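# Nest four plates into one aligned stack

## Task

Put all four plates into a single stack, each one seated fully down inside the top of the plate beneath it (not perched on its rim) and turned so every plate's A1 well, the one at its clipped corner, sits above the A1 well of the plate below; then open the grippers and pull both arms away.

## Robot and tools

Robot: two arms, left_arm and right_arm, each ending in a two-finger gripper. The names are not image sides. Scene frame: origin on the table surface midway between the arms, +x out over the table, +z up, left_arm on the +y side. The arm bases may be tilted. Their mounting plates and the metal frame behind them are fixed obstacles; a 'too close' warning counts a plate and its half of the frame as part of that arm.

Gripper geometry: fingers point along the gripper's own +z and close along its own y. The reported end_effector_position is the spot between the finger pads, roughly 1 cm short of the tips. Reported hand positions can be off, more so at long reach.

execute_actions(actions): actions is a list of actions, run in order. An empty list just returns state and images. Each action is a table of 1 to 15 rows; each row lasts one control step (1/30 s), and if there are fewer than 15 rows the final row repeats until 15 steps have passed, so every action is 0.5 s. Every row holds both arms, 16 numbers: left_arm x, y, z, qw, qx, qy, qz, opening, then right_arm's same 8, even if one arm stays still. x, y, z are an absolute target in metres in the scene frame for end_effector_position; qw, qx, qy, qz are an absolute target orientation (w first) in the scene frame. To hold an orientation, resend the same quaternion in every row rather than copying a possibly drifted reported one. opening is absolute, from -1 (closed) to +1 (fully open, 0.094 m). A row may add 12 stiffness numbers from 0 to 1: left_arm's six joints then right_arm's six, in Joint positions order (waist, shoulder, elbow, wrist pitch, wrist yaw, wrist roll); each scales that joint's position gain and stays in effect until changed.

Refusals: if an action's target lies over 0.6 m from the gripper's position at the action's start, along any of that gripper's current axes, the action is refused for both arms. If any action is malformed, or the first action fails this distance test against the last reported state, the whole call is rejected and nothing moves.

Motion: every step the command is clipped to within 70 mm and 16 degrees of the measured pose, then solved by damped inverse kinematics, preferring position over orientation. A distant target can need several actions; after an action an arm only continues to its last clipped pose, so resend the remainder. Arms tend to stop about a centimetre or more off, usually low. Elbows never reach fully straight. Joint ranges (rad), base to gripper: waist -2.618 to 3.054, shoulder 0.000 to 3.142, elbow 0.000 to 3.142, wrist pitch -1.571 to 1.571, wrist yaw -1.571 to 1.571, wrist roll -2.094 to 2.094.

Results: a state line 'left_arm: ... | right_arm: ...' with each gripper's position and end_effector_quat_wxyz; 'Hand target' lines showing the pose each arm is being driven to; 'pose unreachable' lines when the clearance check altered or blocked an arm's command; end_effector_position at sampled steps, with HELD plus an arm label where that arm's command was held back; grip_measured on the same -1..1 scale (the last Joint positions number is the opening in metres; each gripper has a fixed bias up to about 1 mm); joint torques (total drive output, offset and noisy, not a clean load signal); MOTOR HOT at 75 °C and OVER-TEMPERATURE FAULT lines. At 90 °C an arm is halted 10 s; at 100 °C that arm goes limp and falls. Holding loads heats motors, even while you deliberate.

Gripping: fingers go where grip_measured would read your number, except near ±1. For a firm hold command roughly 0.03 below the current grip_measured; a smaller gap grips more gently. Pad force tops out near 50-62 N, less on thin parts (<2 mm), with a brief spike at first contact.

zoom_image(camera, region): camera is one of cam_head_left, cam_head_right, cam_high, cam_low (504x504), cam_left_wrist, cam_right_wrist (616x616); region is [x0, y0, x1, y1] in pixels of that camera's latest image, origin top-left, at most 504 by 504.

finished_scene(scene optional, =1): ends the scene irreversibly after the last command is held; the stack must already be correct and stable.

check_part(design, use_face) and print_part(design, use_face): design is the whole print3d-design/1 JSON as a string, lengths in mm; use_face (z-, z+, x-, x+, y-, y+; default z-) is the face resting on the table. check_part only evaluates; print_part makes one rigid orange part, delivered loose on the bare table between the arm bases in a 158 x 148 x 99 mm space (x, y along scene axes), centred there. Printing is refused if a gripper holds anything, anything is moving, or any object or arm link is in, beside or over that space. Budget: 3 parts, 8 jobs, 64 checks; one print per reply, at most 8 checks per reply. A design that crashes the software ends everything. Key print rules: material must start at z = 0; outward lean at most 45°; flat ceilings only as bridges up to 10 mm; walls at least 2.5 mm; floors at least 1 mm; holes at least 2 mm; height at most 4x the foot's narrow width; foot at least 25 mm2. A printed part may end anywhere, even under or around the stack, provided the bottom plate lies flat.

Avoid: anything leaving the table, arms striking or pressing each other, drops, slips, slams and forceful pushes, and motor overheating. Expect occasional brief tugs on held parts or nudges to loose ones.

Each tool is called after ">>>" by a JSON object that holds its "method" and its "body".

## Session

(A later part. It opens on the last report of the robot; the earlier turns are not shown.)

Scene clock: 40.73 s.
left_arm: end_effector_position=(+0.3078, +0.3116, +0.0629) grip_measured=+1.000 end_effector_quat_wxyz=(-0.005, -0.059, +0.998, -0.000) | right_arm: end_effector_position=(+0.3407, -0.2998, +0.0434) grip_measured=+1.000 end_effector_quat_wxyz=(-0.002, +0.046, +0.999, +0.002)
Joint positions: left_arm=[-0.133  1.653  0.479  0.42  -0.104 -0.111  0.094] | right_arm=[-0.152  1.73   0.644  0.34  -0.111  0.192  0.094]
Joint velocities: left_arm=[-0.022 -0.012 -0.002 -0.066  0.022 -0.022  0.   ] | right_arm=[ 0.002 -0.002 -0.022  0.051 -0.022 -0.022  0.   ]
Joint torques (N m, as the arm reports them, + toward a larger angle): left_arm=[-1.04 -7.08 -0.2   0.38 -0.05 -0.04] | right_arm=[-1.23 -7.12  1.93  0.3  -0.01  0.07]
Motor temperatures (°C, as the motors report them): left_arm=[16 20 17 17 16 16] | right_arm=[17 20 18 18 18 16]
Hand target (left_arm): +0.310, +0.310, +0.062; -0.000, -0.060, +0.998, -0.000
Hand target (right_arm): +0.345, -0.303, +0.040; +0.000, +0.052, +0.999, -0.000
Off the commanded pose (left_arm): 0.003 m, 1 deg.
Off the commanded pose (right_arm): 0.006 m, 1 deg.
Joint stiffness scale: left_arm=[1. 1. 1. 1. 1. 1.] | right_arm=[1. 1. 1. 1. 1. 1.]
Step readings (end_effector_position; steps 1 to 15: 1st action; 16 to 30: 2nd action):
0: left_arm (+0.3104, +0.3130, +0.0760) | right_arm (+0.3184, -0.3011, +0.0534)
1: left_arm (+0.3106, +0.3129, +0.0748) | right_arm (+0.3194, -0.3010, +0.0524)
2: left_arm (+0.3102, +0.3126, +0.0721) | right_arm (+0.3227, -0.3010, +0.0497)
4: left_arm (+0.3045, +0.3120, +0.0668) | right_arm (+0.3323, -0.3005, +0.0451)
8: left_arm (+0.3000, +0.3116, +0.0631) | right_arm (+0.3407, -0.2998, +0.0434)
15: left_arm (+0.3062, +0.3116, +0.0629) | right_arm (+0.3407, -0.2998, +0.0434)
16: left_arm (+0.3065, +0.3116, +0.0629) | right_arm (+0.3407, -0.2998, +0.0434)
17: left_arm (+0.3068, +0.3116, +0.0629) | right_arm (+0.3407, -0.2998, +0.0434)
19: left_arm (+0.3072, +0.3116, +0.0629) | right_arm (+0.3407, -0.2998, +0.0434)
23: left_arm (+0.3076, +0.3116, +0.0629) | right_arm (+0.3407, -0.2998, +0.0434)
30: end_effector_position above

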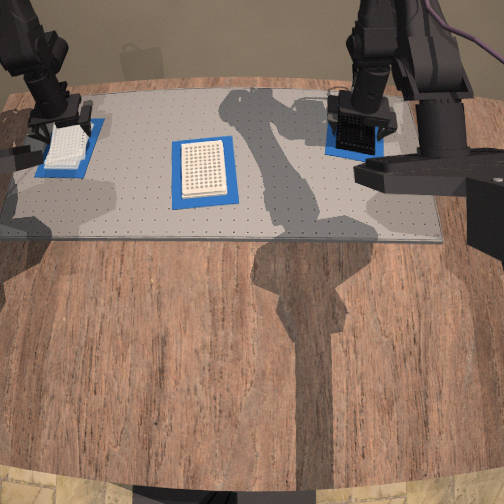

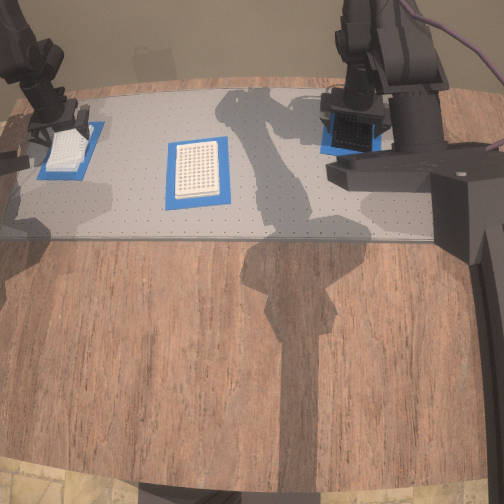

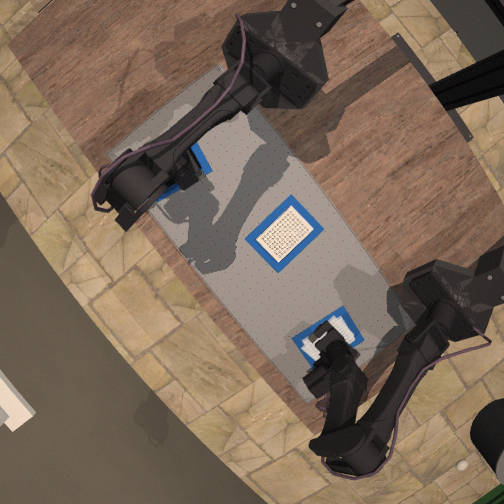

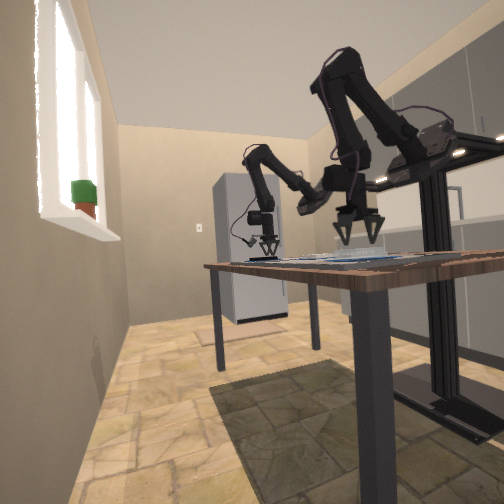

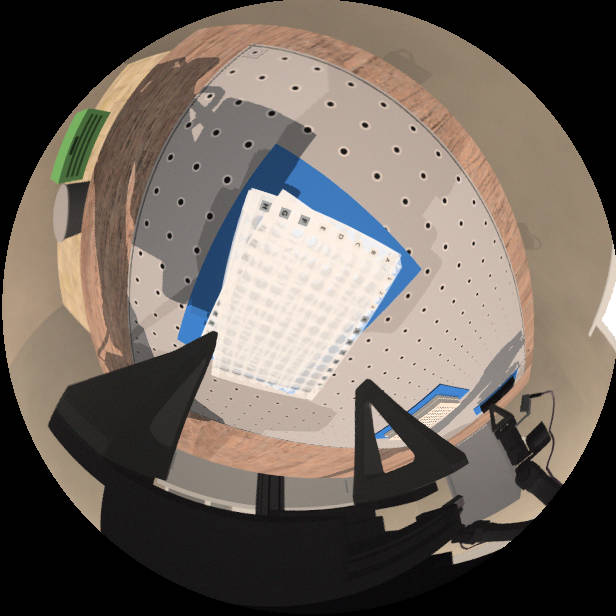

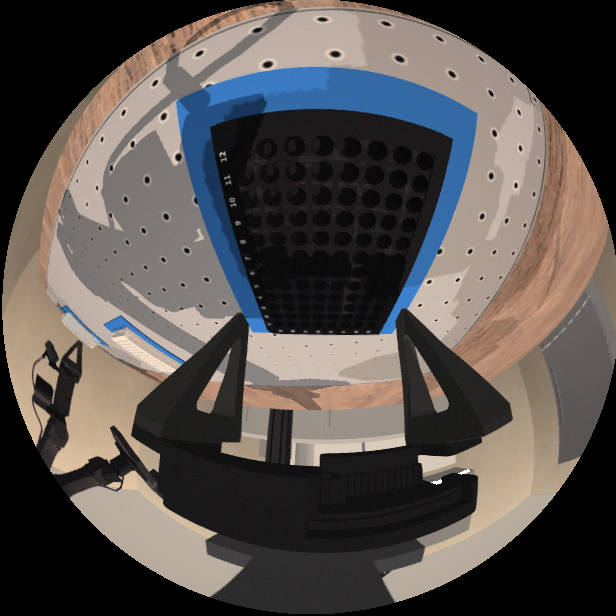

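>>> {"method": "execute_actions", "body": {"actions": [[[0.31,0.31,0.062,0,-0.06,0.998,0,1,0.362,-0.31,0.036,0,0.06,0.998,0,1]],[[0.31,0.31,0.062,0,-0.06,0.998,0,1,0.362,-0.31,0.027,0,0.06,0.998,0,1]],[[0.31,0.31,0.062,0,-0.06,0.998,0,1,0.362,-0.31,0.027,0,0.06,0.998,0,1]]]}}

>>> {"method": "zoom_image", "body": {"camera": "cam_low", "region": [235,225,315,275]}}

>>> {"method": "zoom_image", "body": {"camera": "cam_right_wrist", "region": [190,200,450,400]}}

Scene clock: 53.83 s.
left_arm: end_effector_position=(+0.3079, +0.3116, +0.0629) grip_measured=+1.000 end_effector_quat_wxyz=(-0.005, -0.059, +0.998, -0.000) | right_arm: end_effector_position=(+0.3516, -0.3083, +0.0286) grip_measured=+1.000 end_effector_quat_wxyz=(-0.010, +0.056, +0.998, -0.001)
Joint positions: left_arm=[-0.133  1.653  0.479  0.42  -0.104 -0.111  0.094] | right_arm=[-0.176  1.798  0.733  0.298 -0.125  0.192  0.094]
Joint velocities: left_arm=[-0.002  0.002 -0.007  0.022 -0.051 -0.007  0.   ] | right_arm=[-0.007 -0.012 -0.022  0.051 -0.066 -0.007  0.   ]
Joint torques (N m, as the arm reports them, + toward a larger angle): left_arm=[-1.06 -7.1  -0.2   0.38 -0.05 -0.05] | right_arm=[-1.31 -8.5   2.35  0.33 -0.04  0.08]
Motor temperatures (°C, as the motors report them): left_arm=[16 21 17 17 16 16] | right_arm=[17 20 18 18 18 16]
Hand target (left_arm): +0.310, +0.310, +0.062; -0.000, -0.060, +0.998, -0.000
Hand target (right_arm): +0.362, -0.310, +0.027; +0.000, +0.060, +0.998, -0.000
Off the commanded pose (left_arm): 0.003 m, 1 deg.
Off the commanded pose (right_arm): 0.011 m, 1 deg.
Joint stiffness scale: left_arm=[1. 1. 1. 1. 1. 1.] | right_arm=[1. 1. 1. 1. 1. 1.]
Step readings (end_effector_position; steps 1 to 15: 1st action; 16 to 30: 2nd action; 31 to 45: 3rd action):
0: left_arm (+0.3079, +0.3116, +0.0629) | right_arm (+0.3407, -0.2998, +0.0434)
1: left_arm (+0.3079, +0.3116, +0.0629) | right_arm (+0.3415, -0.3001, +0.0429)
2: left_arm (+0.3079, +0.3116, +0.0629) | right_arm (+0.3438, -0.3014, +0.0414)
4: left_arm (+0.3079, +0.3116, +0.0629) | right_arm (+0.3534, -0.3051, +0.0391)
8: left_arm (+0.3079, +0.3116, +0.0629) | right_arm (+0.3633, -0.3066, +0.0388)
15: left_arm (+0.3079, +0.3116, +0.0629) | right_arm (+0.3608, -0.3062, +0.0388)
16: left_arm (+0.3079, +0.3116, +0.0629) | right_arm (+0.3604, -0.3064, +0.0379)
17: left_arm (+0.3079, +0.3116, +0.0629) | right_arm (+0.3600, -0.3067, +0.0357)
19: left_arm (+0.3079, +0.3116, +0.0629) | right_arm (+0.3564, -0.3075, +0.0314)
23: left_arm (+0.3079, +0.3116, +0.0629) | right_arm (+0.3516, -0.3083, +0.0286)
30: left_arm (+0.3079, +0.3116, +0.0629) | right_arm (+0.3516, -0.3083, +0.0286)
31: left_arm (+0.3079, +0.3116, +0.0629) | right_arm (+0.3516, -0.3083, +0.0286)
32: left_arm (+0.3079, +0.3116, +0.0629) | right_arm (+0.3516, -0.3083, +0.0286)
34: left_arm (+0.3079, +0.3116, +0.0629) | right_arm (+0.3516, -0.3083, +0.0286)
38: left_arm (+0.3079, +0.3116, +0.0629) | right_arm (+0.3516, -0.3083, +0.0286)
45: end_effector_position above

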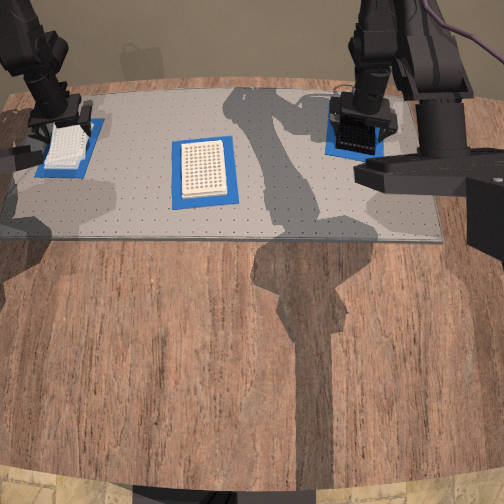

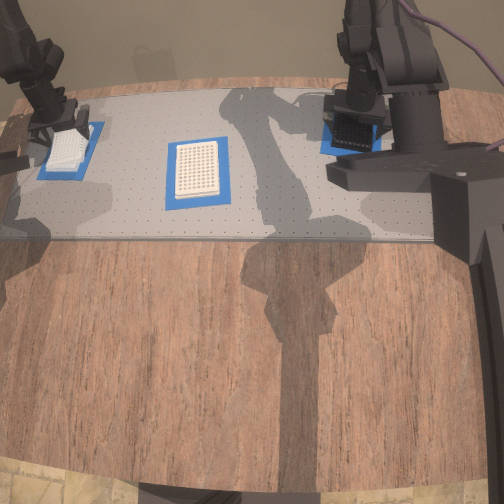

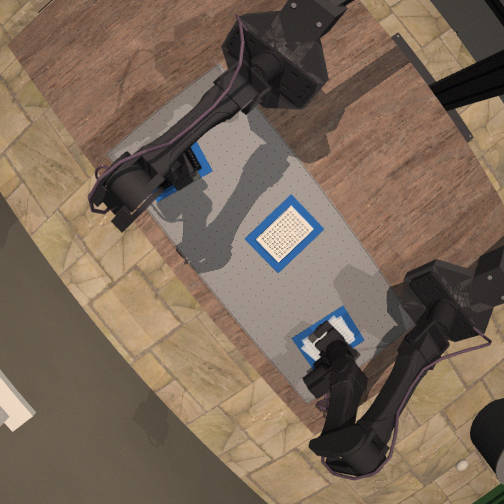

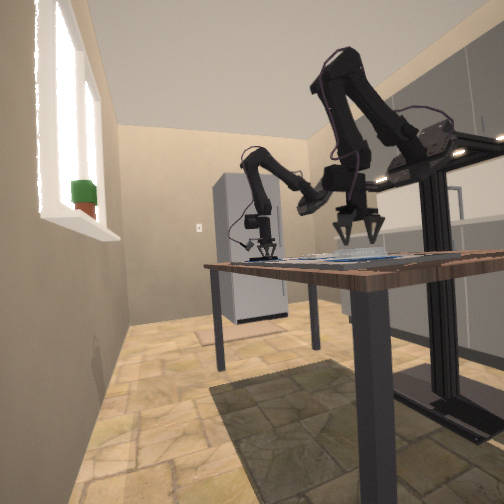

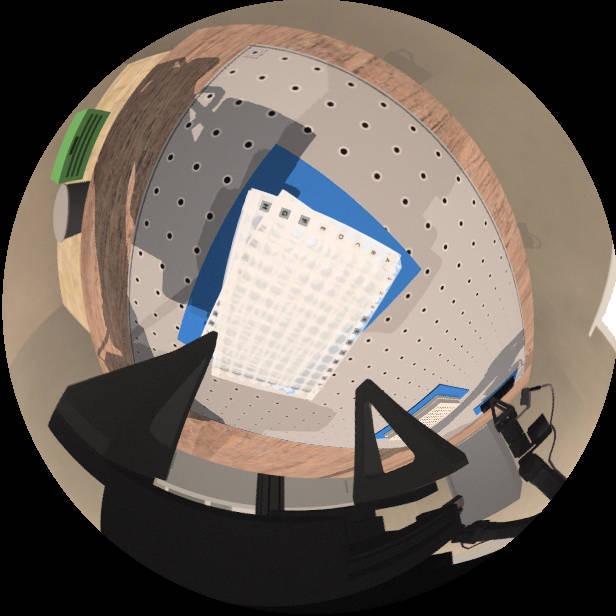

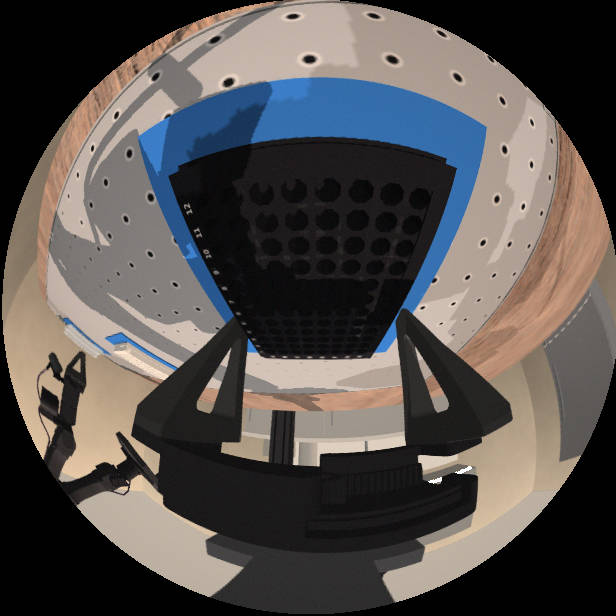

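Region (235, 225, 315, 275) of cam_low's 504x504 image, scaled by 6.300, with more detail than that image has; it fills the top 315 rows of this view, and the rest is white.

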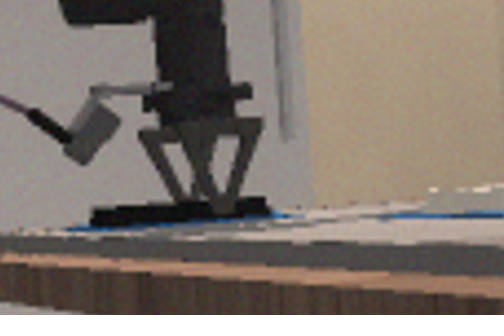

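Region (190, 200, 450, 400) of cam_right_wrist's 616x616 image, scaled by 1.938, with more detail than that image has; it fills the top 388 rows of this view, and the rest is white.

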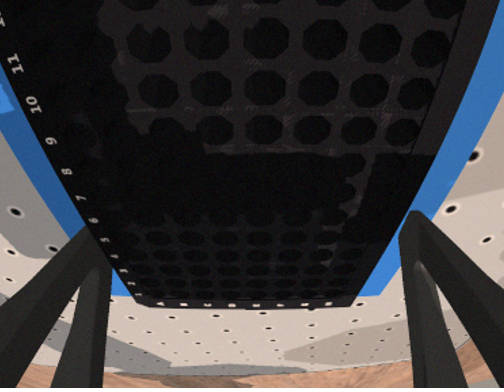

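>>> {"method": "execute_actions", "body": {"actions": [[[0.31,0.31,0.062,0,-0.06,0.998,0,1,0.362,-0.302,0.029,0,0.06,0.998,0,1]],[[0.31,0.31,0.062,0,-0.06,0.998,0,1,0.365,-0.302,0.021,0,0.06,0.998,0,1]],[[0.31,0.31,0.062,0,-0.06,0.998,0,1,0.365,-0.302,0.021,0,0.06,0.998,0,1]]]}}

>>> {"method": "zoom_image", "body": {"camera": "cam_right_wrist", "region": [190,200,450,400]}}

>>> {"method": "zoom_image", "body": {"camera": "cam_head_left", "region": [320,100,410,170]}}

Scene clock: 65.53 s.
left_arm: end_effector_position=(+0.3079, +0.3116, +0.0629) grip_measured=+1.000 end_effector_quat_wxyz=(-0.005, -0.059, +0.998, -0.000) | right_arm: end_effector_position=(+0.3556, -0.3046, +0.0248) grip_measured=+1.000 end_effector_quat_wxyz=(-0.009, +0.060, +0.998, +0.000)
Joint positions: left_arm=[-0.133  1.653  0.479  0.42  -0.104 -0.111  0.094] | right_arm=[-0.165  1.812  0.754  0.295 -0.119  0.21   0.094]
Joint velocities: left_arm=[-0.007 -0.012 -0.007  0.037 -0.081  0.007  0.   ] | right_arm=[ 0.002 -0.007  0.002  0.022 -0.066 -0.007  0.   ]
Joint torques (N m, as the arm reports them, + toward a larger angle): left_arm=[-1.06 -7.1  -0.21  0.38 -0.05 -0.05] | right_arm=[-0.09 -7.97  2.79  0.35  0.07  0.09]
Motor temperatures (°C, as the motors report them): left_arm=[16 21 17 17 16 16] | right_arm=[17 21 18 18 18 16]
Hand target (left_arm): +0.310, +0.310, +0.062; -0.000, -0.060, +0.998, -0.000
Hand target (right_arm): +0.365, -0.302, +0.021; +0.000, +0.060, +0.998, -0.000
Off the commanded pose (left_arm): 0.003 m, 1 deg.
Off the commanded pose (right_arm): 0.011 m, 1 deg.
Joint stiffness scale: left_arm=[1. 1. 1. 1. 1. 1.] | right_arm=[1. 1. 1. 1. 1. 1.]
Step readings (end_effector_position; steps 1 to 15: 1st action; 16 to 30: 2nd action; 31 to 45: 3rd action):
0: left_arm (+0.3079, +0.3116, +0.0629) | right_arm (+0.3516, -0.3083, +0.0286)
1: left_arm (+0.3079, +0.3116, +0.0629) | right_arm (+0.3516, -0.3082, +0.0286)
2: left_arm (+0.3079, +0.3116, +0.0629) | right_arm (+0.3515, -0.3076, +0.0285)
4: left_arm (+0.3079, +0.3116, +0.0629) | right_arm (+0.3513, -0.3056, +0.0283)
8: left_arm (+0.3079, +0.3116, +0.0629) | right_arm (+0.3511, -0.3043, +0.0282)
15: left_arm (+0.3079, +0.3116, +0.0629) | right_arm (+0.3511, -0.3045, +0.0282)
16: left_arm (+0.3079, +0.3116, +0.0629) | right_arm (+0.3515, -0.3046, +0.0277)
17: left_arm (+0.3079, +0.3116, +0.0629) | right_arm (+0.3529, -0.3046, +0.0267)
19: left_arm (+0.3079, +0.3116, +0.0629) | right_arm (+0.3555, -0.3046, +0.0249)
23: left_arm (+0.3079, +0.3116, +0.0629) | right_arm (+0.3556, -0.3046, +0.0248)
30: left_arm (+0.3079, +0.3116, +0.0629) | right_arm (+0.3556, -0.3046, +0.0248)
31: left_arm (+0.3079, +0.3116, +0.0629) | right_arm (+0.3556, -0.3046, +0.0248)
32: left_arm (+0.3079, +0.3116, +0.0629) | right_arm (+0.3556, -0.3046, +0.0248)
34: left_arm (+0.3079, +0.3116, +0.0629) | right_arm (+0.3556, -0.3046, +0.0248)
38: left_arm (+0.3079, +0.3116, +0.0629) | right_arm (+0.3556, -0.3046, +0.0248)
45: end_effector_position above

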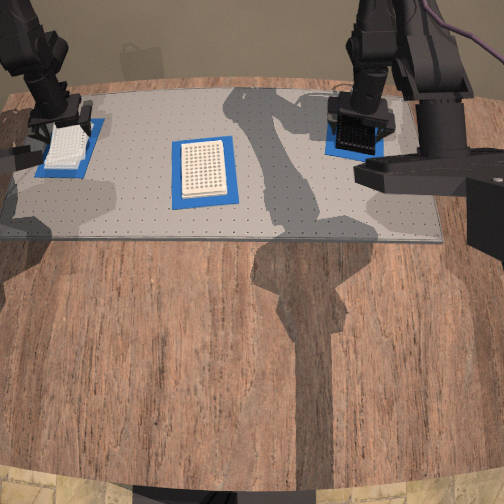

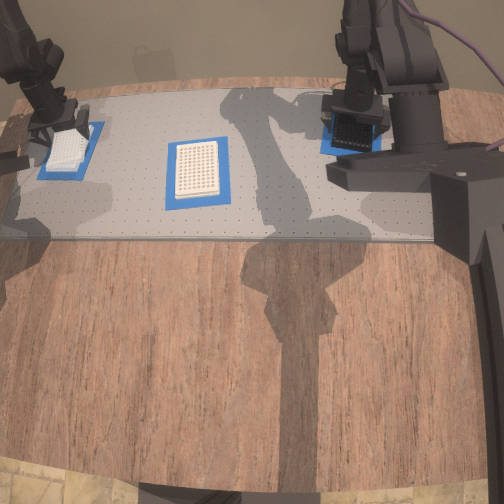

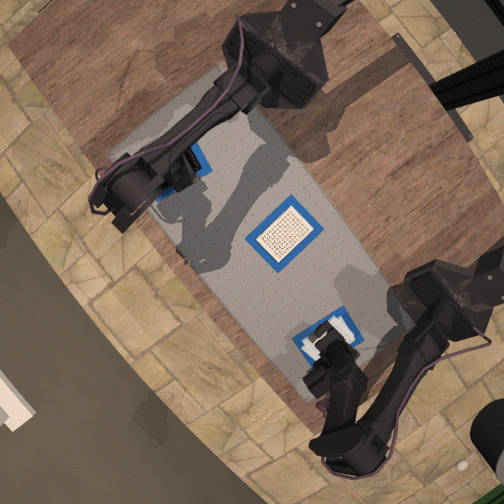

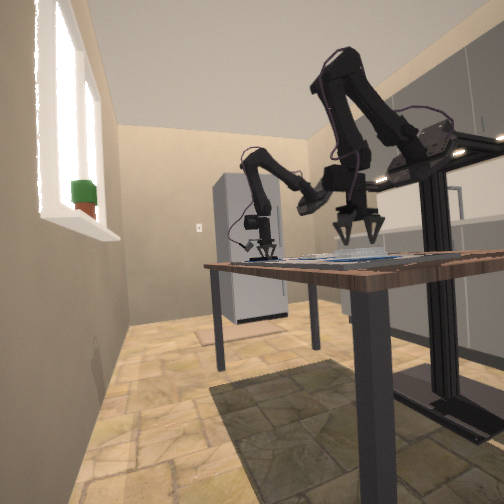

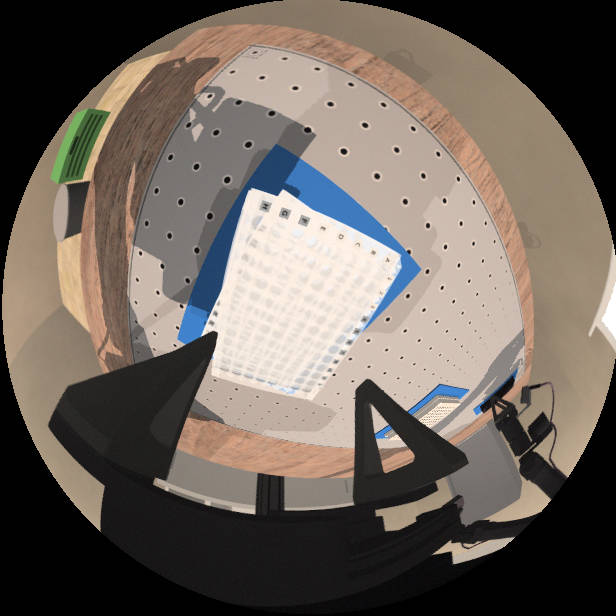

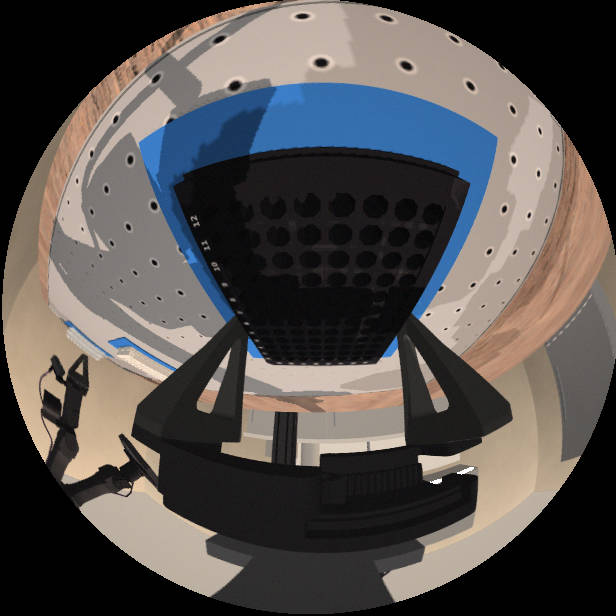

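Region (190, 200, 450, 400) of cam_right_wrist's 616x616 image, scaled by 1.938, with more detail than that image has; it fills the top 388 rows of this view, and the rest is white.

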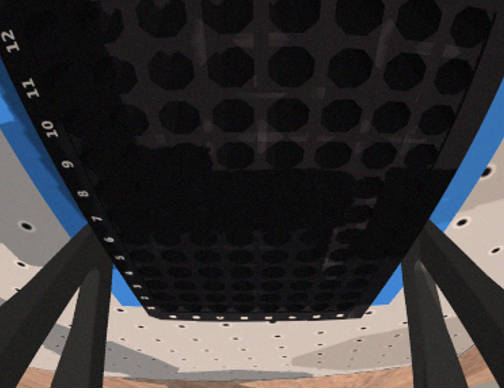

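Region (320, 100, 410, 170) of cam_head_left's 504x504 image, scaled by 5.600, with more detail than that image has.

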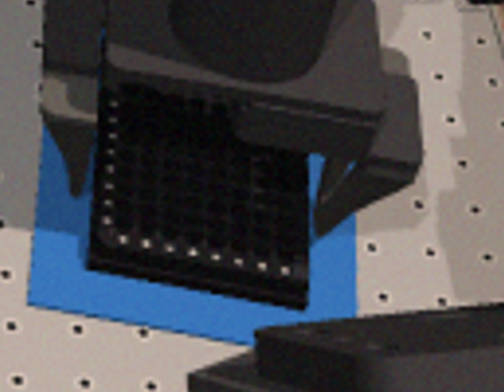

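>>> {"method": "execute_actions", "body": {"actions": [[[0.31,0.31,0.062,0,-0.06,0.998,0,1,0.365,-0.303,0.017,0,0.06,0.998,0,1]],[[0.31,0.31,0.062,0,-0.06,0.998,0,1,0.365,-0.303,0.017,0,0.06,0.998,0,0.8]],[[0.31,0.31,0.062,0,-0.06,0.998,0,1,0.365,-0.303,0.017,0,0.06,0.998,0,0.7]]]}}

>>> {"method": "zoom_image", "body": {"camera": "cam_right_wrist", "region": [190,200,450,400]}}

Scene clock: 71.60 s.
left_arm: end_effector_position=(+0.3079, +0.3116, +0.0629) grip_measured=+1.000 end_effector_quat_wxyz=(-0.005, -0.059, +0.998, -0.000) | right_arm: end_effector_position=(+0.3556, -0.3043, +0.0242) grip_measured=+0.765 end_effector_quat_wxyz=(-0.010, +0.061, +0.998, +0.001)
Joint positions: left_arm=[-0.133  1.653  0.479  0.42  -0.104 -0.111  0.094] | right_arm=[-0.165  1.814  0.757  0.294 -0.121  0.21   0.083]
Joint velocities: left_arm=[ 0.017 -0.012 -0.007  0.037 -0.037 -0.007  0.   ] | right_arm=[-0.007  0.007 -0.002  0.007  0.022 -0.037 -0.   ]
Joint torques (N m, as the arm reports them, + toward a larger angle): left_arm=[-1.05 -7.11 -0.21  0.38 -0.04 -0.05] | right_arm=[-0.26 -6.59  3.38  0.45  0.09  0.09]
Motor temperatures (°C, as the motors report them): left_arm=[16 21 17 17 16 16] | right_arm=[17 21 19 18 18 16]
Hand target (left_arm): +0.310, +0.310, +0.062; -0.000, -0.060, +0.998, -0.000
Hand target (right_arm): +0.365, -0.303, +0.018; -0.000, +0.060, +0.998, -0.000
Off the commanded pose (left_arm): 0.003 m, 1 deg.
Off the commanded pose (right_arm): 0.012 m, 1 deg.
Joint stiffness scale: left_arm=[1. 1. 1. 1. 1. 1.] | right_arm=[1. 1. 1. 1. 1. 1.]
Step readings (end_effector_position; steps 1 to 15: 1st action; 16 to 30: 2nd action; 31 to 45: 3rd action):
0: left_arm (+0.3079, +0.3116, +0.0629) | right_arm (+0.3556, -0.3046, +0.0248)
1: left_arm (+0.3079, +0.3116, +0.0629) | right_arm (+0.3551, -0.3047, +0.0246)
2: left_arm (+0.3079, +0.3116, +0.0629) | right_arm (+0.3553, -0.3047, +0.0242)
4: left_arm (+0.3079, +0.3116, +0.0629) | right_arm (+0.3556, -0.3047, +0.0242)
8: left_arm (+0.3079, +0.3116, +0.0629) | right_arm (+0.3556, -0.3047, +0.0242)
15: left_arm (+0.3079, +0.3116, +0.0629) | right_arm (+0.3556, -0.3047, +0.0242)
16: left_arm (+0.3079, +0.3116, +0.0629) | right_arm (+0.3556, -0.3046, +0.0242)
17: left_arm (+0.3079, +0.3116, +0.0629) | right_arm (+0.3556, -0.3043, +0.0242)
19: left_arm (+0.3079, +0.3116, +0.0629) | right_arm (+0.3556, -0.3043, +0.0242)
23: left_arm (+0.3079, +0.3116, +0.0629) | right_arm (+0.3556, -0.3043, +0.0242)
30: left_arm (+0.3079, +0.3116, +0.0629) | right_arm (+0.3556, -0.3043, +0.0242)
31: left_arm (+0.3079, +0.3116, +0.0629) | right_arm (+0.3556, -0.3043, +0.0242)
32: left_arm (+0.3079, +0.3116, +0.0629) | right_arm (+0.3556, -0.3043, +0.0242)
34: left_arm (+0.3079, +0.3116, +0.0629) | right_arm (+0.3556, -0.3043, +0.0242)
38: left_arm (+0.3079, +0.3116, +0.0629) | right_arm (+0.3556, -0.3043, +0.0242)
45: end_effector_position above

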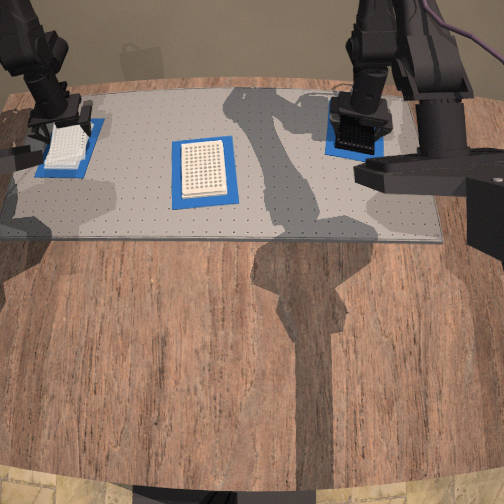

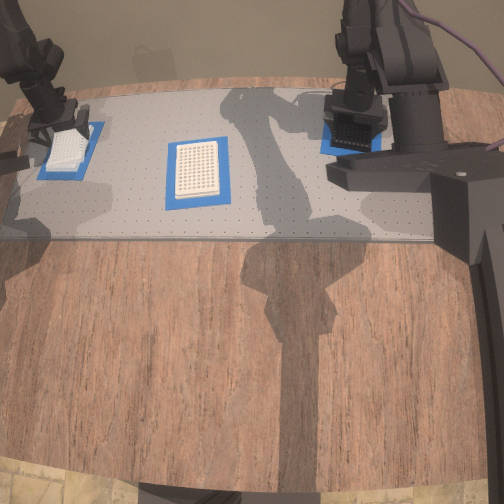

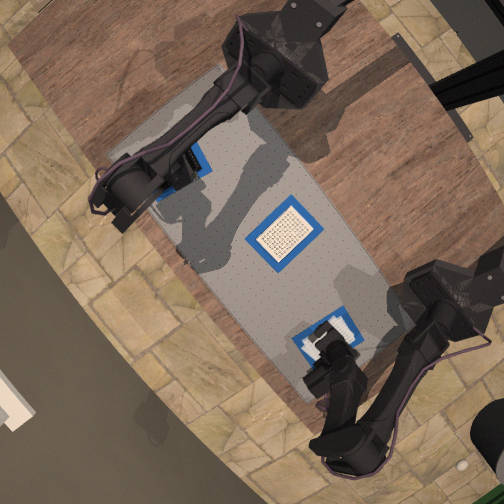

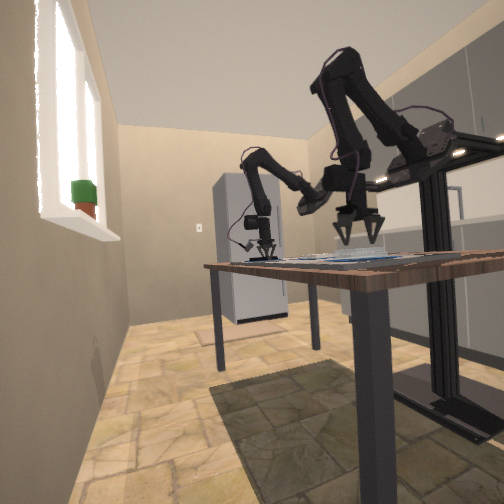

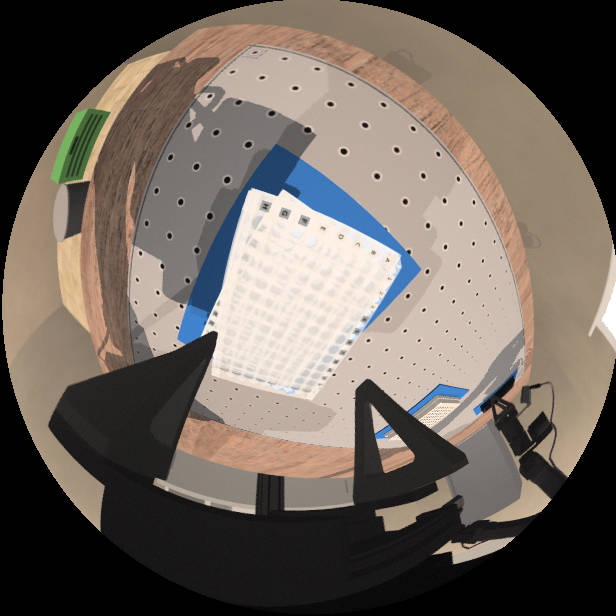

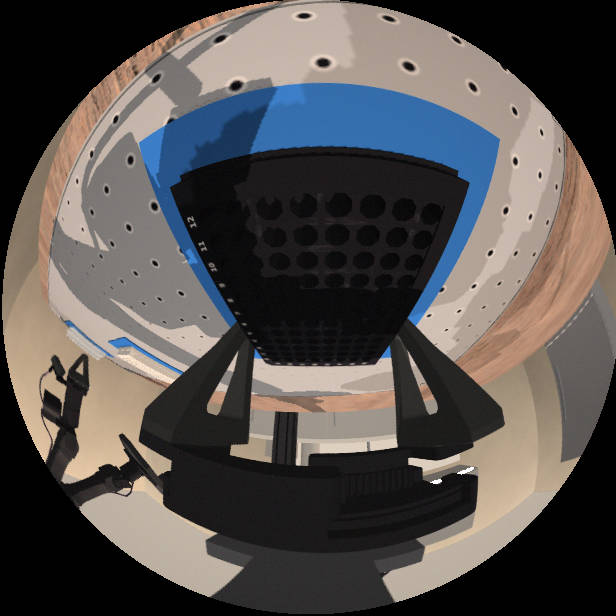

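Region (190, 200, 450, 400) of cam_right_wrist's 616x616 image, scaled by 1.938, with more detail than that image has; it fills the top 388 rows of this view, and the rest is white.

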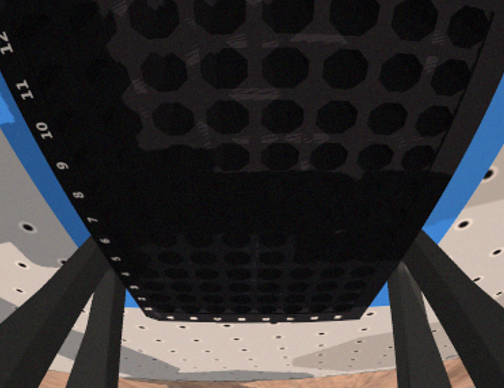

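>>> {"method": "execute_actions", "body": {"actions": [[[0.31,0.31,0.062,0,-0.06,0.998,0,1,0.365,-0.303,0.022,0,0.06,0.998,0,0.9]],[[0.31,0.31,0.062,0,-0.06,0.998,0,1,0.36,-0.303,0.031,0,0.06,0.998,0,0.9]],[[0.31,0.31,0.062,0,-0.06,0.998,0,1,0.36,-0.303,0.031,0,0.06,0.998,0,0.68]]]}}

Scene clock: 79.43 s.
left_arm: end_effector_position=(+0.3079, +0.3116, +0.0629) grip_measured=+1.000 end_effector_quat_wxyz=(-0.005, -0.059, +0.998, -0.000) | right_arm: end_effector_position=(+0.3586, -0.3047, +0.0264) grip_measured=+0.756 end_effector_quat_wxyz=(-0.006, +0.060, +0.998, -0.001)
Joint positions: left_arm=[-0.133  1.653  0.479  0.42  -0.104 -0.111  0.094] | right_arm=[-0.165  1.804  0.757  0.291 -0.116  0.21   0.083]
Joint velocities: left_arm=[-0.007 -0.002  0.012 -0.022 -0.037 -0.051  0.   ] | right_arm=[-0.007 -0.002 -0.002  0.022 -0.051 -0.051 -0.001]
Joint torques (N m, as the arm reports them, + toward a larger angle): left_arm=[-1.05 -7.12 -0.21  0.38 -0.05 -0.05] | right_arm=[ -0.49 -11.07  -1.31   0.39   0.01   0.05]
Motor temperatures (°C, as the motors report them): left_arm=[16 21 17 17 16 16] | right_arm=[17 21 19 18 18 16]
Hand target (left_arm): +0.310, +0.310, +0.062; -0.000, -0.060, +0.998, -0.000
Hand target (right_arm): +0.360, -0.303, +0.031; -0.000, +0.060, +0.998, -0.000
Off the commanded pose (left_arm): 0.003 m, 1 deg.
Off the commanded pose (right_arm): 0.005 m, 1 deg.
Joint stiffness scale: left_arm=[1. 1. 1. 1. 1. 1.] | right_arm=[1. 1. 1. 1. 1. 1.]
Step readings (end_effector_position; steps 1 to 15: 1st action; 16 to 30: 2nd action; 31 to 45: 3rd action):
0: left_arm (+0.3079, +0.3116, +0.0629) | right_arm (+0.3556, -0.3043, +0.0242)
1: left_arm (+0.3079, +0.3116, +0.0629) | right_arm (+0.3556, -0.3043, +0.0242)
2: left_arm (+0.3079, +0.3116, +0.0629) | right_arm (+0.3556, -0.3046, +0.0242)
4: left_arm (+0.3079, +0.3116, +0.0629) | right_arm (+0.3556, -0.3051, +0.0242)
8: left_arm (+0.3079, +0.3116, +0.0629) | right_arm (+0.3556, -0.3051, +0.0242)
15: left_arm (+0.3079, +0.3116, +0.0629) | right_arm (+0.3556, -0.3051, +0.0242)
16: left_arm (+0.3079, +0.3116, +0.0629) | right_arm (+0.3563, -0.3050, +0.0248)
17: left_arm (+0.3079, +0.3116, +0.0629) | right_arm (+0.3567, -0.3050, +0.0254)
19: left_arm (+0.3079, +0.3116, +0.0629) | right_arm (+0.3583, -0.3048, +0.0262)
23: left_arm (+0.3079, +0.3116, +0.0629) | right_arm (+0.3586, -0.3047, +0.0264)
30: left_arm (+0.3079, +0.3116, +0.0629) | right_arm (+0.3586, -0.3047, +0.0264)
31: left_arm (+0.3079, +0.3116, +0.0629) | right_arm (+0.3586, -0.3047, +0.0264)
32: left_arm (+0.3079, +0.3116, +0.0629) | right_arm (+0.3586, -0.3047, +0.0264)
34: left_arm (+0.3079, +0.3116, +0.0629) | right_arm (+0.3586, -0.3047, +0.0264)
38: left_arm (+0.3079, +0.3116, +0.0629) | right_arm (+0.3586, -0.3047, +0.0264)
45: end_effector_position above

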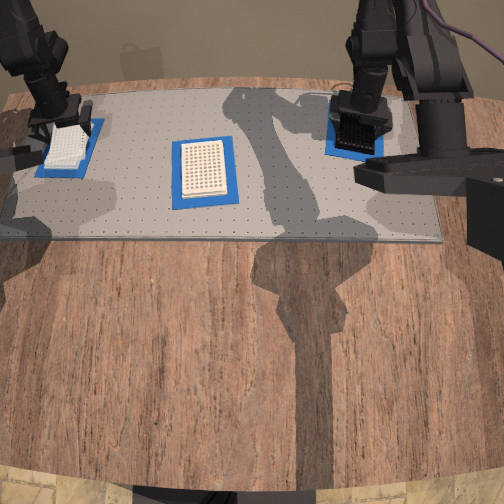

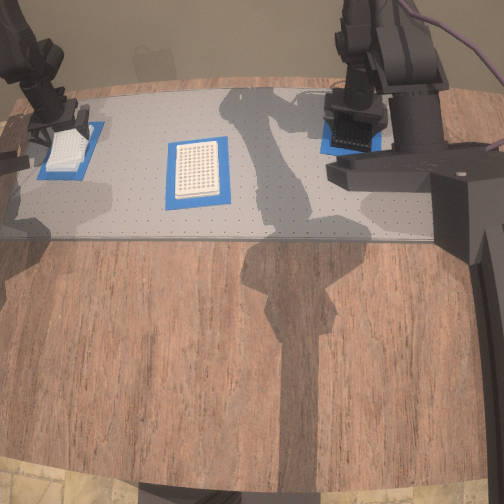

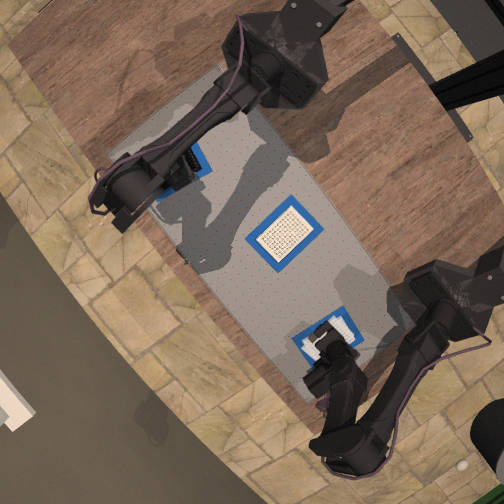

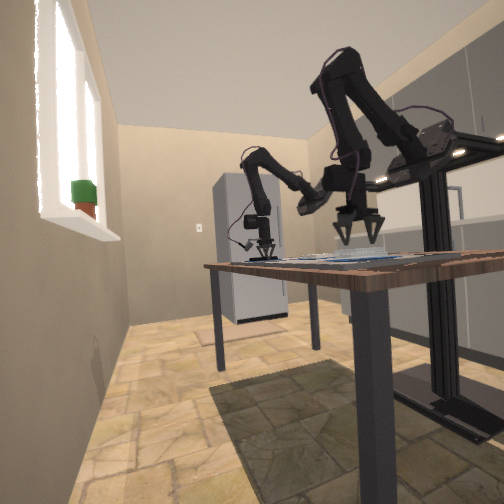

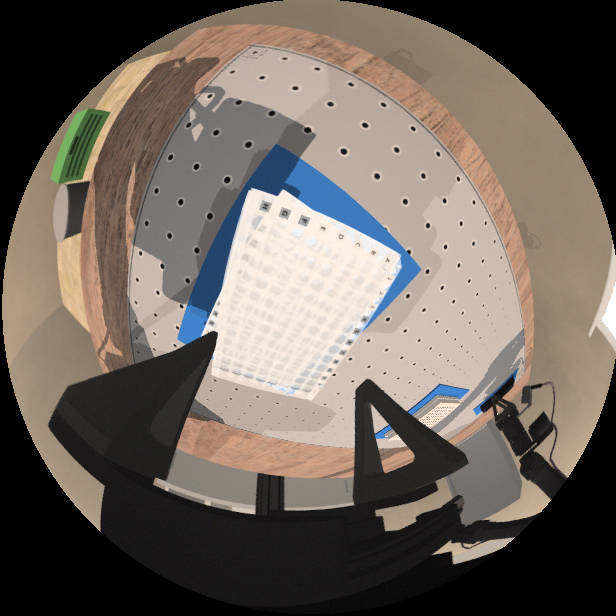

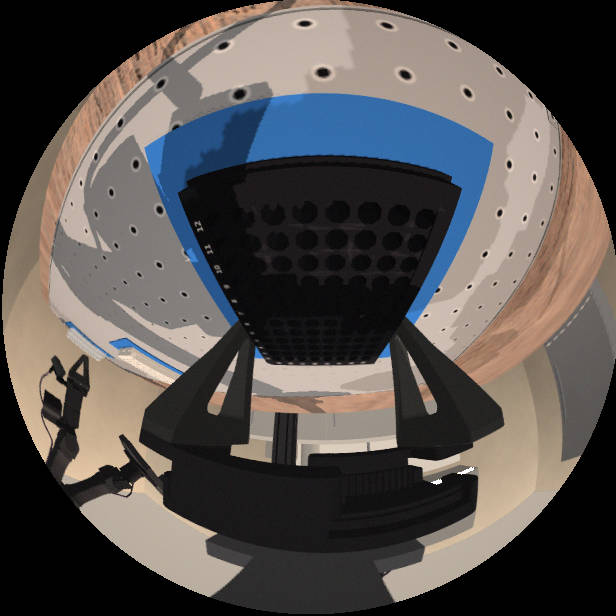

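>>> {"method": "execute_actions", "body": {"actions": [[[0.31,0.31,0.062,0,-0.06,0.998,0,1,0.36,-0.303,0.05,0,0.06,0.998,0,0.71]],[[0.31,0.31,0.062,0,-0.06,0.998,0,1,0.34,-0.26,0.075,0,0.04,0.999,0,0.71]],[[0.31,0.31,0.062,0,-0.06,0.998,0,1,0.31,-0.18,0.075,0,0.02,1,0,0.71]],[[0.31,0.31,0.062,0,-0.06,0.998,0,1,0.28,-0.10,0.075,0,0,1,0,0.71]],[[0.31,0.31,0.062,0,-0.06,0.998,0,1,0.25,-0.03,0.075,0,-0.03,1,0,0.71]],[[0.31,0.31,0.062,0,-0.06,0.998,0,1,0.235,0.02,0.065,0,-0.044,0.999,0,0.71]],[[0.31,0.31,0.062,0,-0.06,0.998,0,1,0.235,0.02,0.057,0,-0.044,0.999,0,0.71]]]}}

>>> {"method": "zoom_image", "body": {"camera": "cam_head_left", "region": [150,100,280,230]}}

Scene clock: 91.70 s.
left_arm: end_effector_position=(+0.3079, +0.3116, +0.0629) grip_measured=+1.000 end_effector_quat_wxyz=(-0.005, -0.059, +0.998, -0.000) | right_arm: end_effector_position=(+0.2293, +0.0126, +0.0564) grip_measured=+0.757 end_effector_quat_wxyz=(-0.007, -0.046, +0.999, -0.003)
Joint positions: left_arm=[-0.133  1.653  0.479  0.42  -0.104 -0.111  0.094] | right_arm=[0.875 2.091 1.104 0.008 0.602 0.801 0.083]
Joint velocities: left_arm=[-0.012 -0.012  0.002 -0.081 -0.066  0.022  0.   ] | right_arm=[-0.022 -0.032 -0.012 -0.066  0.007  0.007 -0.001]
Joint torques (N m, as the arm reports them, + toward a larger angle): left_arm=[-1.05 -7.1  -0.2   0.38 -0.05 -0.05] | right_arm=[ 5.49 -8.86  4.16  0.21  0.07  0.01]
Motor temperatures (°C, as the motors report them): left_arm=[16 21 17 17 16 16] | right_arm=[17 22 19 18 18 16]
Hand target (left_arm): +0.310, +0.310, +0.062; -0.000, -0.060, +0.998, -0.000
Hand target (right_arm): +0.235, +0.020, +0.057; -0.000, -0.044, +0.999, +0.000
Off the commanded pose (left_arm): 0.003 m, 1 deg.
Off the commanded pose (right_arm): 0.009 m, 1 deg.
Joint stiffness scale: left_arm=[1. 1. 1. 1. 1. 1.] | right_arm=[1. 1. 1. 1. 1. 1.]
Step readings (end_effector_position; steps 1 to 15: 1st action; 16 to 30: 2nd action; 31 to 45: 3rd action; 46 to 60: 4th action; 61 to 75: 5th action; 76 to 90: 6th action; 91 to 105: 7th action):
0: left_arm (+0.3079, +0.3116, +0.0629) | right_arm (+0.3586, -0.3047, +0.0264)
1: left_arm (+0.3079, +0.3116, +0.0629) | right_arm (+0.3589, -0.3045, +0.0281)
2: left_arm (+0.3079, +0.3116, +0.0629) | right_arm (+0.3583, -0.3041, +0.0319)
4: left_arm (+0.3079, +0.3116, +0.0629) | right_arm (+0.3612, -0.3029, +0.0401)
8: left_arm (+0.3079, +0.3116, +0.0629) | right_arm (+0.3698, -0.3014, +0.0463)
15: left_arm (+0.3079, +0.3116, +0.0629) | right_arm (+0.3686, -0.3015, +0.0463)
16: left_arm (+0.3079, +0.3116, +0.0629) | right_arm (+0.3671, -0.2994, +0.0481)
17: left_arm (+0.3079, +0.3116, +0.0629) | right_arm (+0.3619, -0.2923, +0.0530)
19: left_arm (+0.3079, +0.3116, +0.0629) | right_arm (+0.3502, -0.2682, +0.0627)
23: left_arm (+0.3079, +0.3116, +0.0629) | right_arm (+0.3452, -0.2499, +0.0702)
30: left_arm (+0.3079, +0.3116, +0.0629) | right_arm (+0.3461, -0.2548, +0.0706)
31: left_arm (+0.3079, +0.3116, +0.0629) | right_arm (+0.3447, -0.2516, +0.0707)
32: left_arm (+0.3079, +0.3116, +0.0629) | right_arm (+0.3405, -0.2385, +0.0712)
34: left_arm (+0.3079, +0.3116, +0.0629) | right_arm (+0.3258, -0.1945, +0.0753)
38: left_arm (+0.3079, +0.3116, +0.0629) | right_arm (+0.3096, -0.1599, +0.0796)
45: left_arm (+0.3079, +0.3116, +0.0629) | right_arm (+0.3127, -0.1716, +0.0775)
46: left_arm (+0.3079, +0.3116, +0.0629) | right_arm (+0.3112, -0.1689, +0.0776)
47: left_arm (+0.3079, +0.3116, +0.0629) | right_arm (+0.3059, -0.1567, +0.0780)
49: left_arm (+0.3079, +0.3116, +0.0629) | right_arm (+0.2855, -0.1174, +0.0800)
53: left_arm (+0.3079, +0.3116, +0.0629) | right_arm (+0.2677, -0.0884, +0.0784)
60: left_arm (+0.3079, +0.3116, +0.0629) | right_arm (+0.2740, -0.0988, +0.0766)
61: left_arm (+0.3079, +0.3116, +0.0629) | right_arm (+0.2730, -0.0962, +0.0765)
62: left_arm (+0.3079, +0.3116, +0.0629) | right_arm (+0.2699, -0.0851, +0.0757)
64: left_arm (+0.3079, +0.3116, +0.0629) | right_arm (+0.2563, -0.0491, +0.0765)
68: left_arm (+0.3079, +0.3116, +0.0629) | right_arm (+0.2431, -0.0195, +0.0778)
75: left_arm (+0.3079, +0.3116, +0.0629) | right_arm (+0.2458, -0.0316, +0.0754)
76: left_arm (+0.3079, +0.3116, +0.0629) | right_arm (+0.2452, -0.0299, +0.0743)
77: left_arm (+0.3079, +0.3116, +0.0629) | right_arm (+0.2451, -0.0216, +0.0705)
79: left_arm (+0.3079, +0.3116, +0.0629) | right_arm (+0.2413, +0.0031, +0.0646)
83: left_arm (+0.3079, +0.3116, +0.0629) | right_arm (+0.2335, +0.0209, +0.0634)
90: left_arm (+0.3079, +0.3116, +0.0629) | right_arm (+0.2321, +0.0149, +0.0633)
91: left_arm (+0.3079, +0.3116, +0.0629) | right_arm (+0.2320, +0.0147, +0.0626)
92: left_arm (+0.3079, +0.3116, +0.0629) | right_arm (+0.2320, +0.0150, +0.0615)
94: left_arm (+0.3079, +0.3116, +0.0629) | right_arm (+0.2312, +0.0146, +0.0588)
98: left_arm (+0.3079, +0.3116, +0.0629) | right_arm (+0.2293, +0.0126, +0.0564)
105: end_effector_position above

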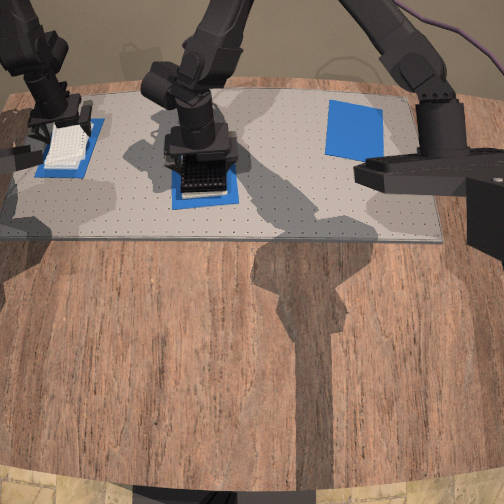

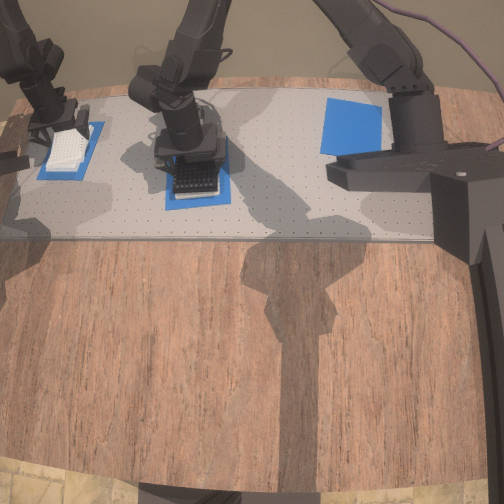

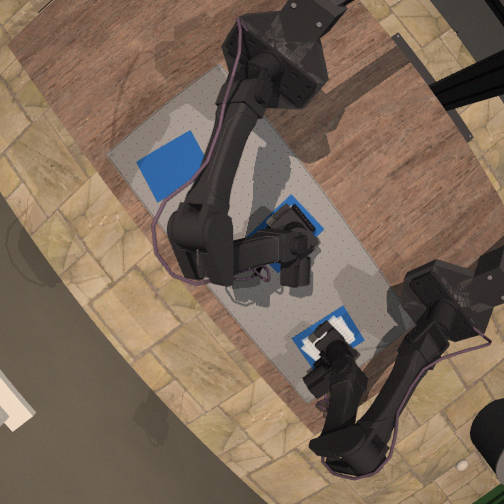

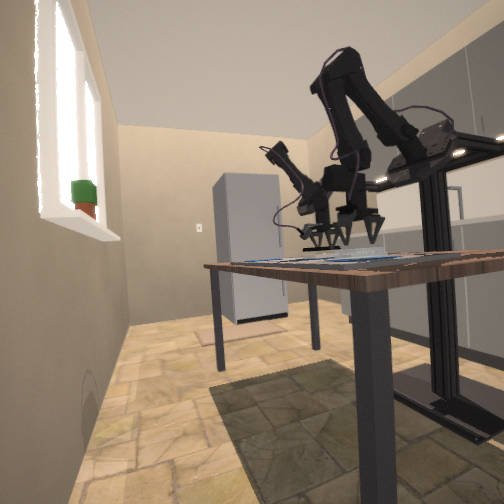

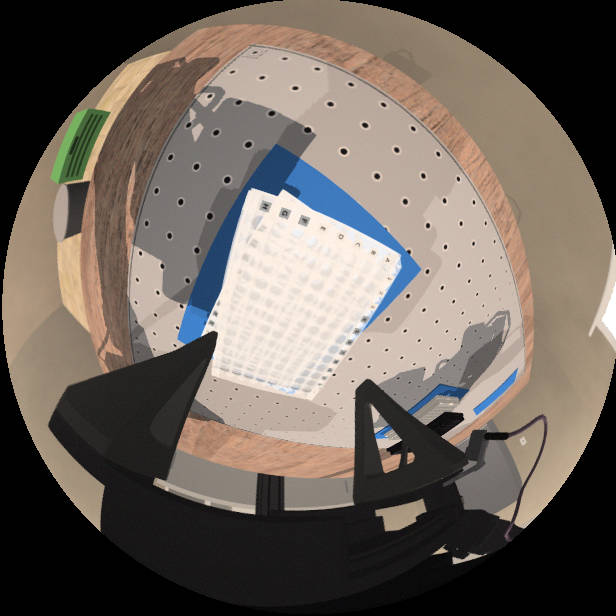

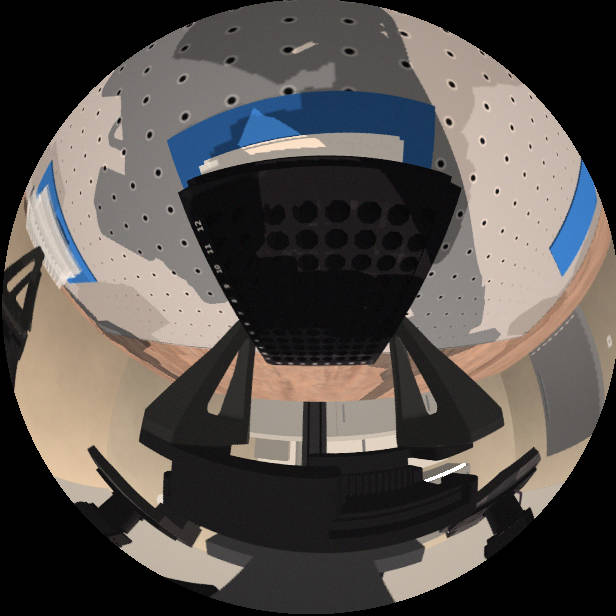

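Region (150, 100, 280, 230) of cam_head_left's 504x504 image, scaled by 3.877, with more detail than that image has.

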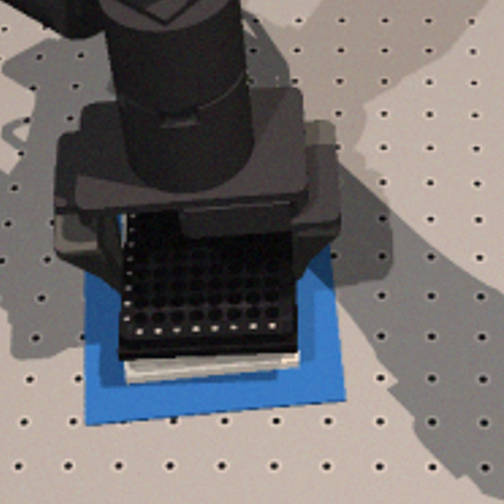

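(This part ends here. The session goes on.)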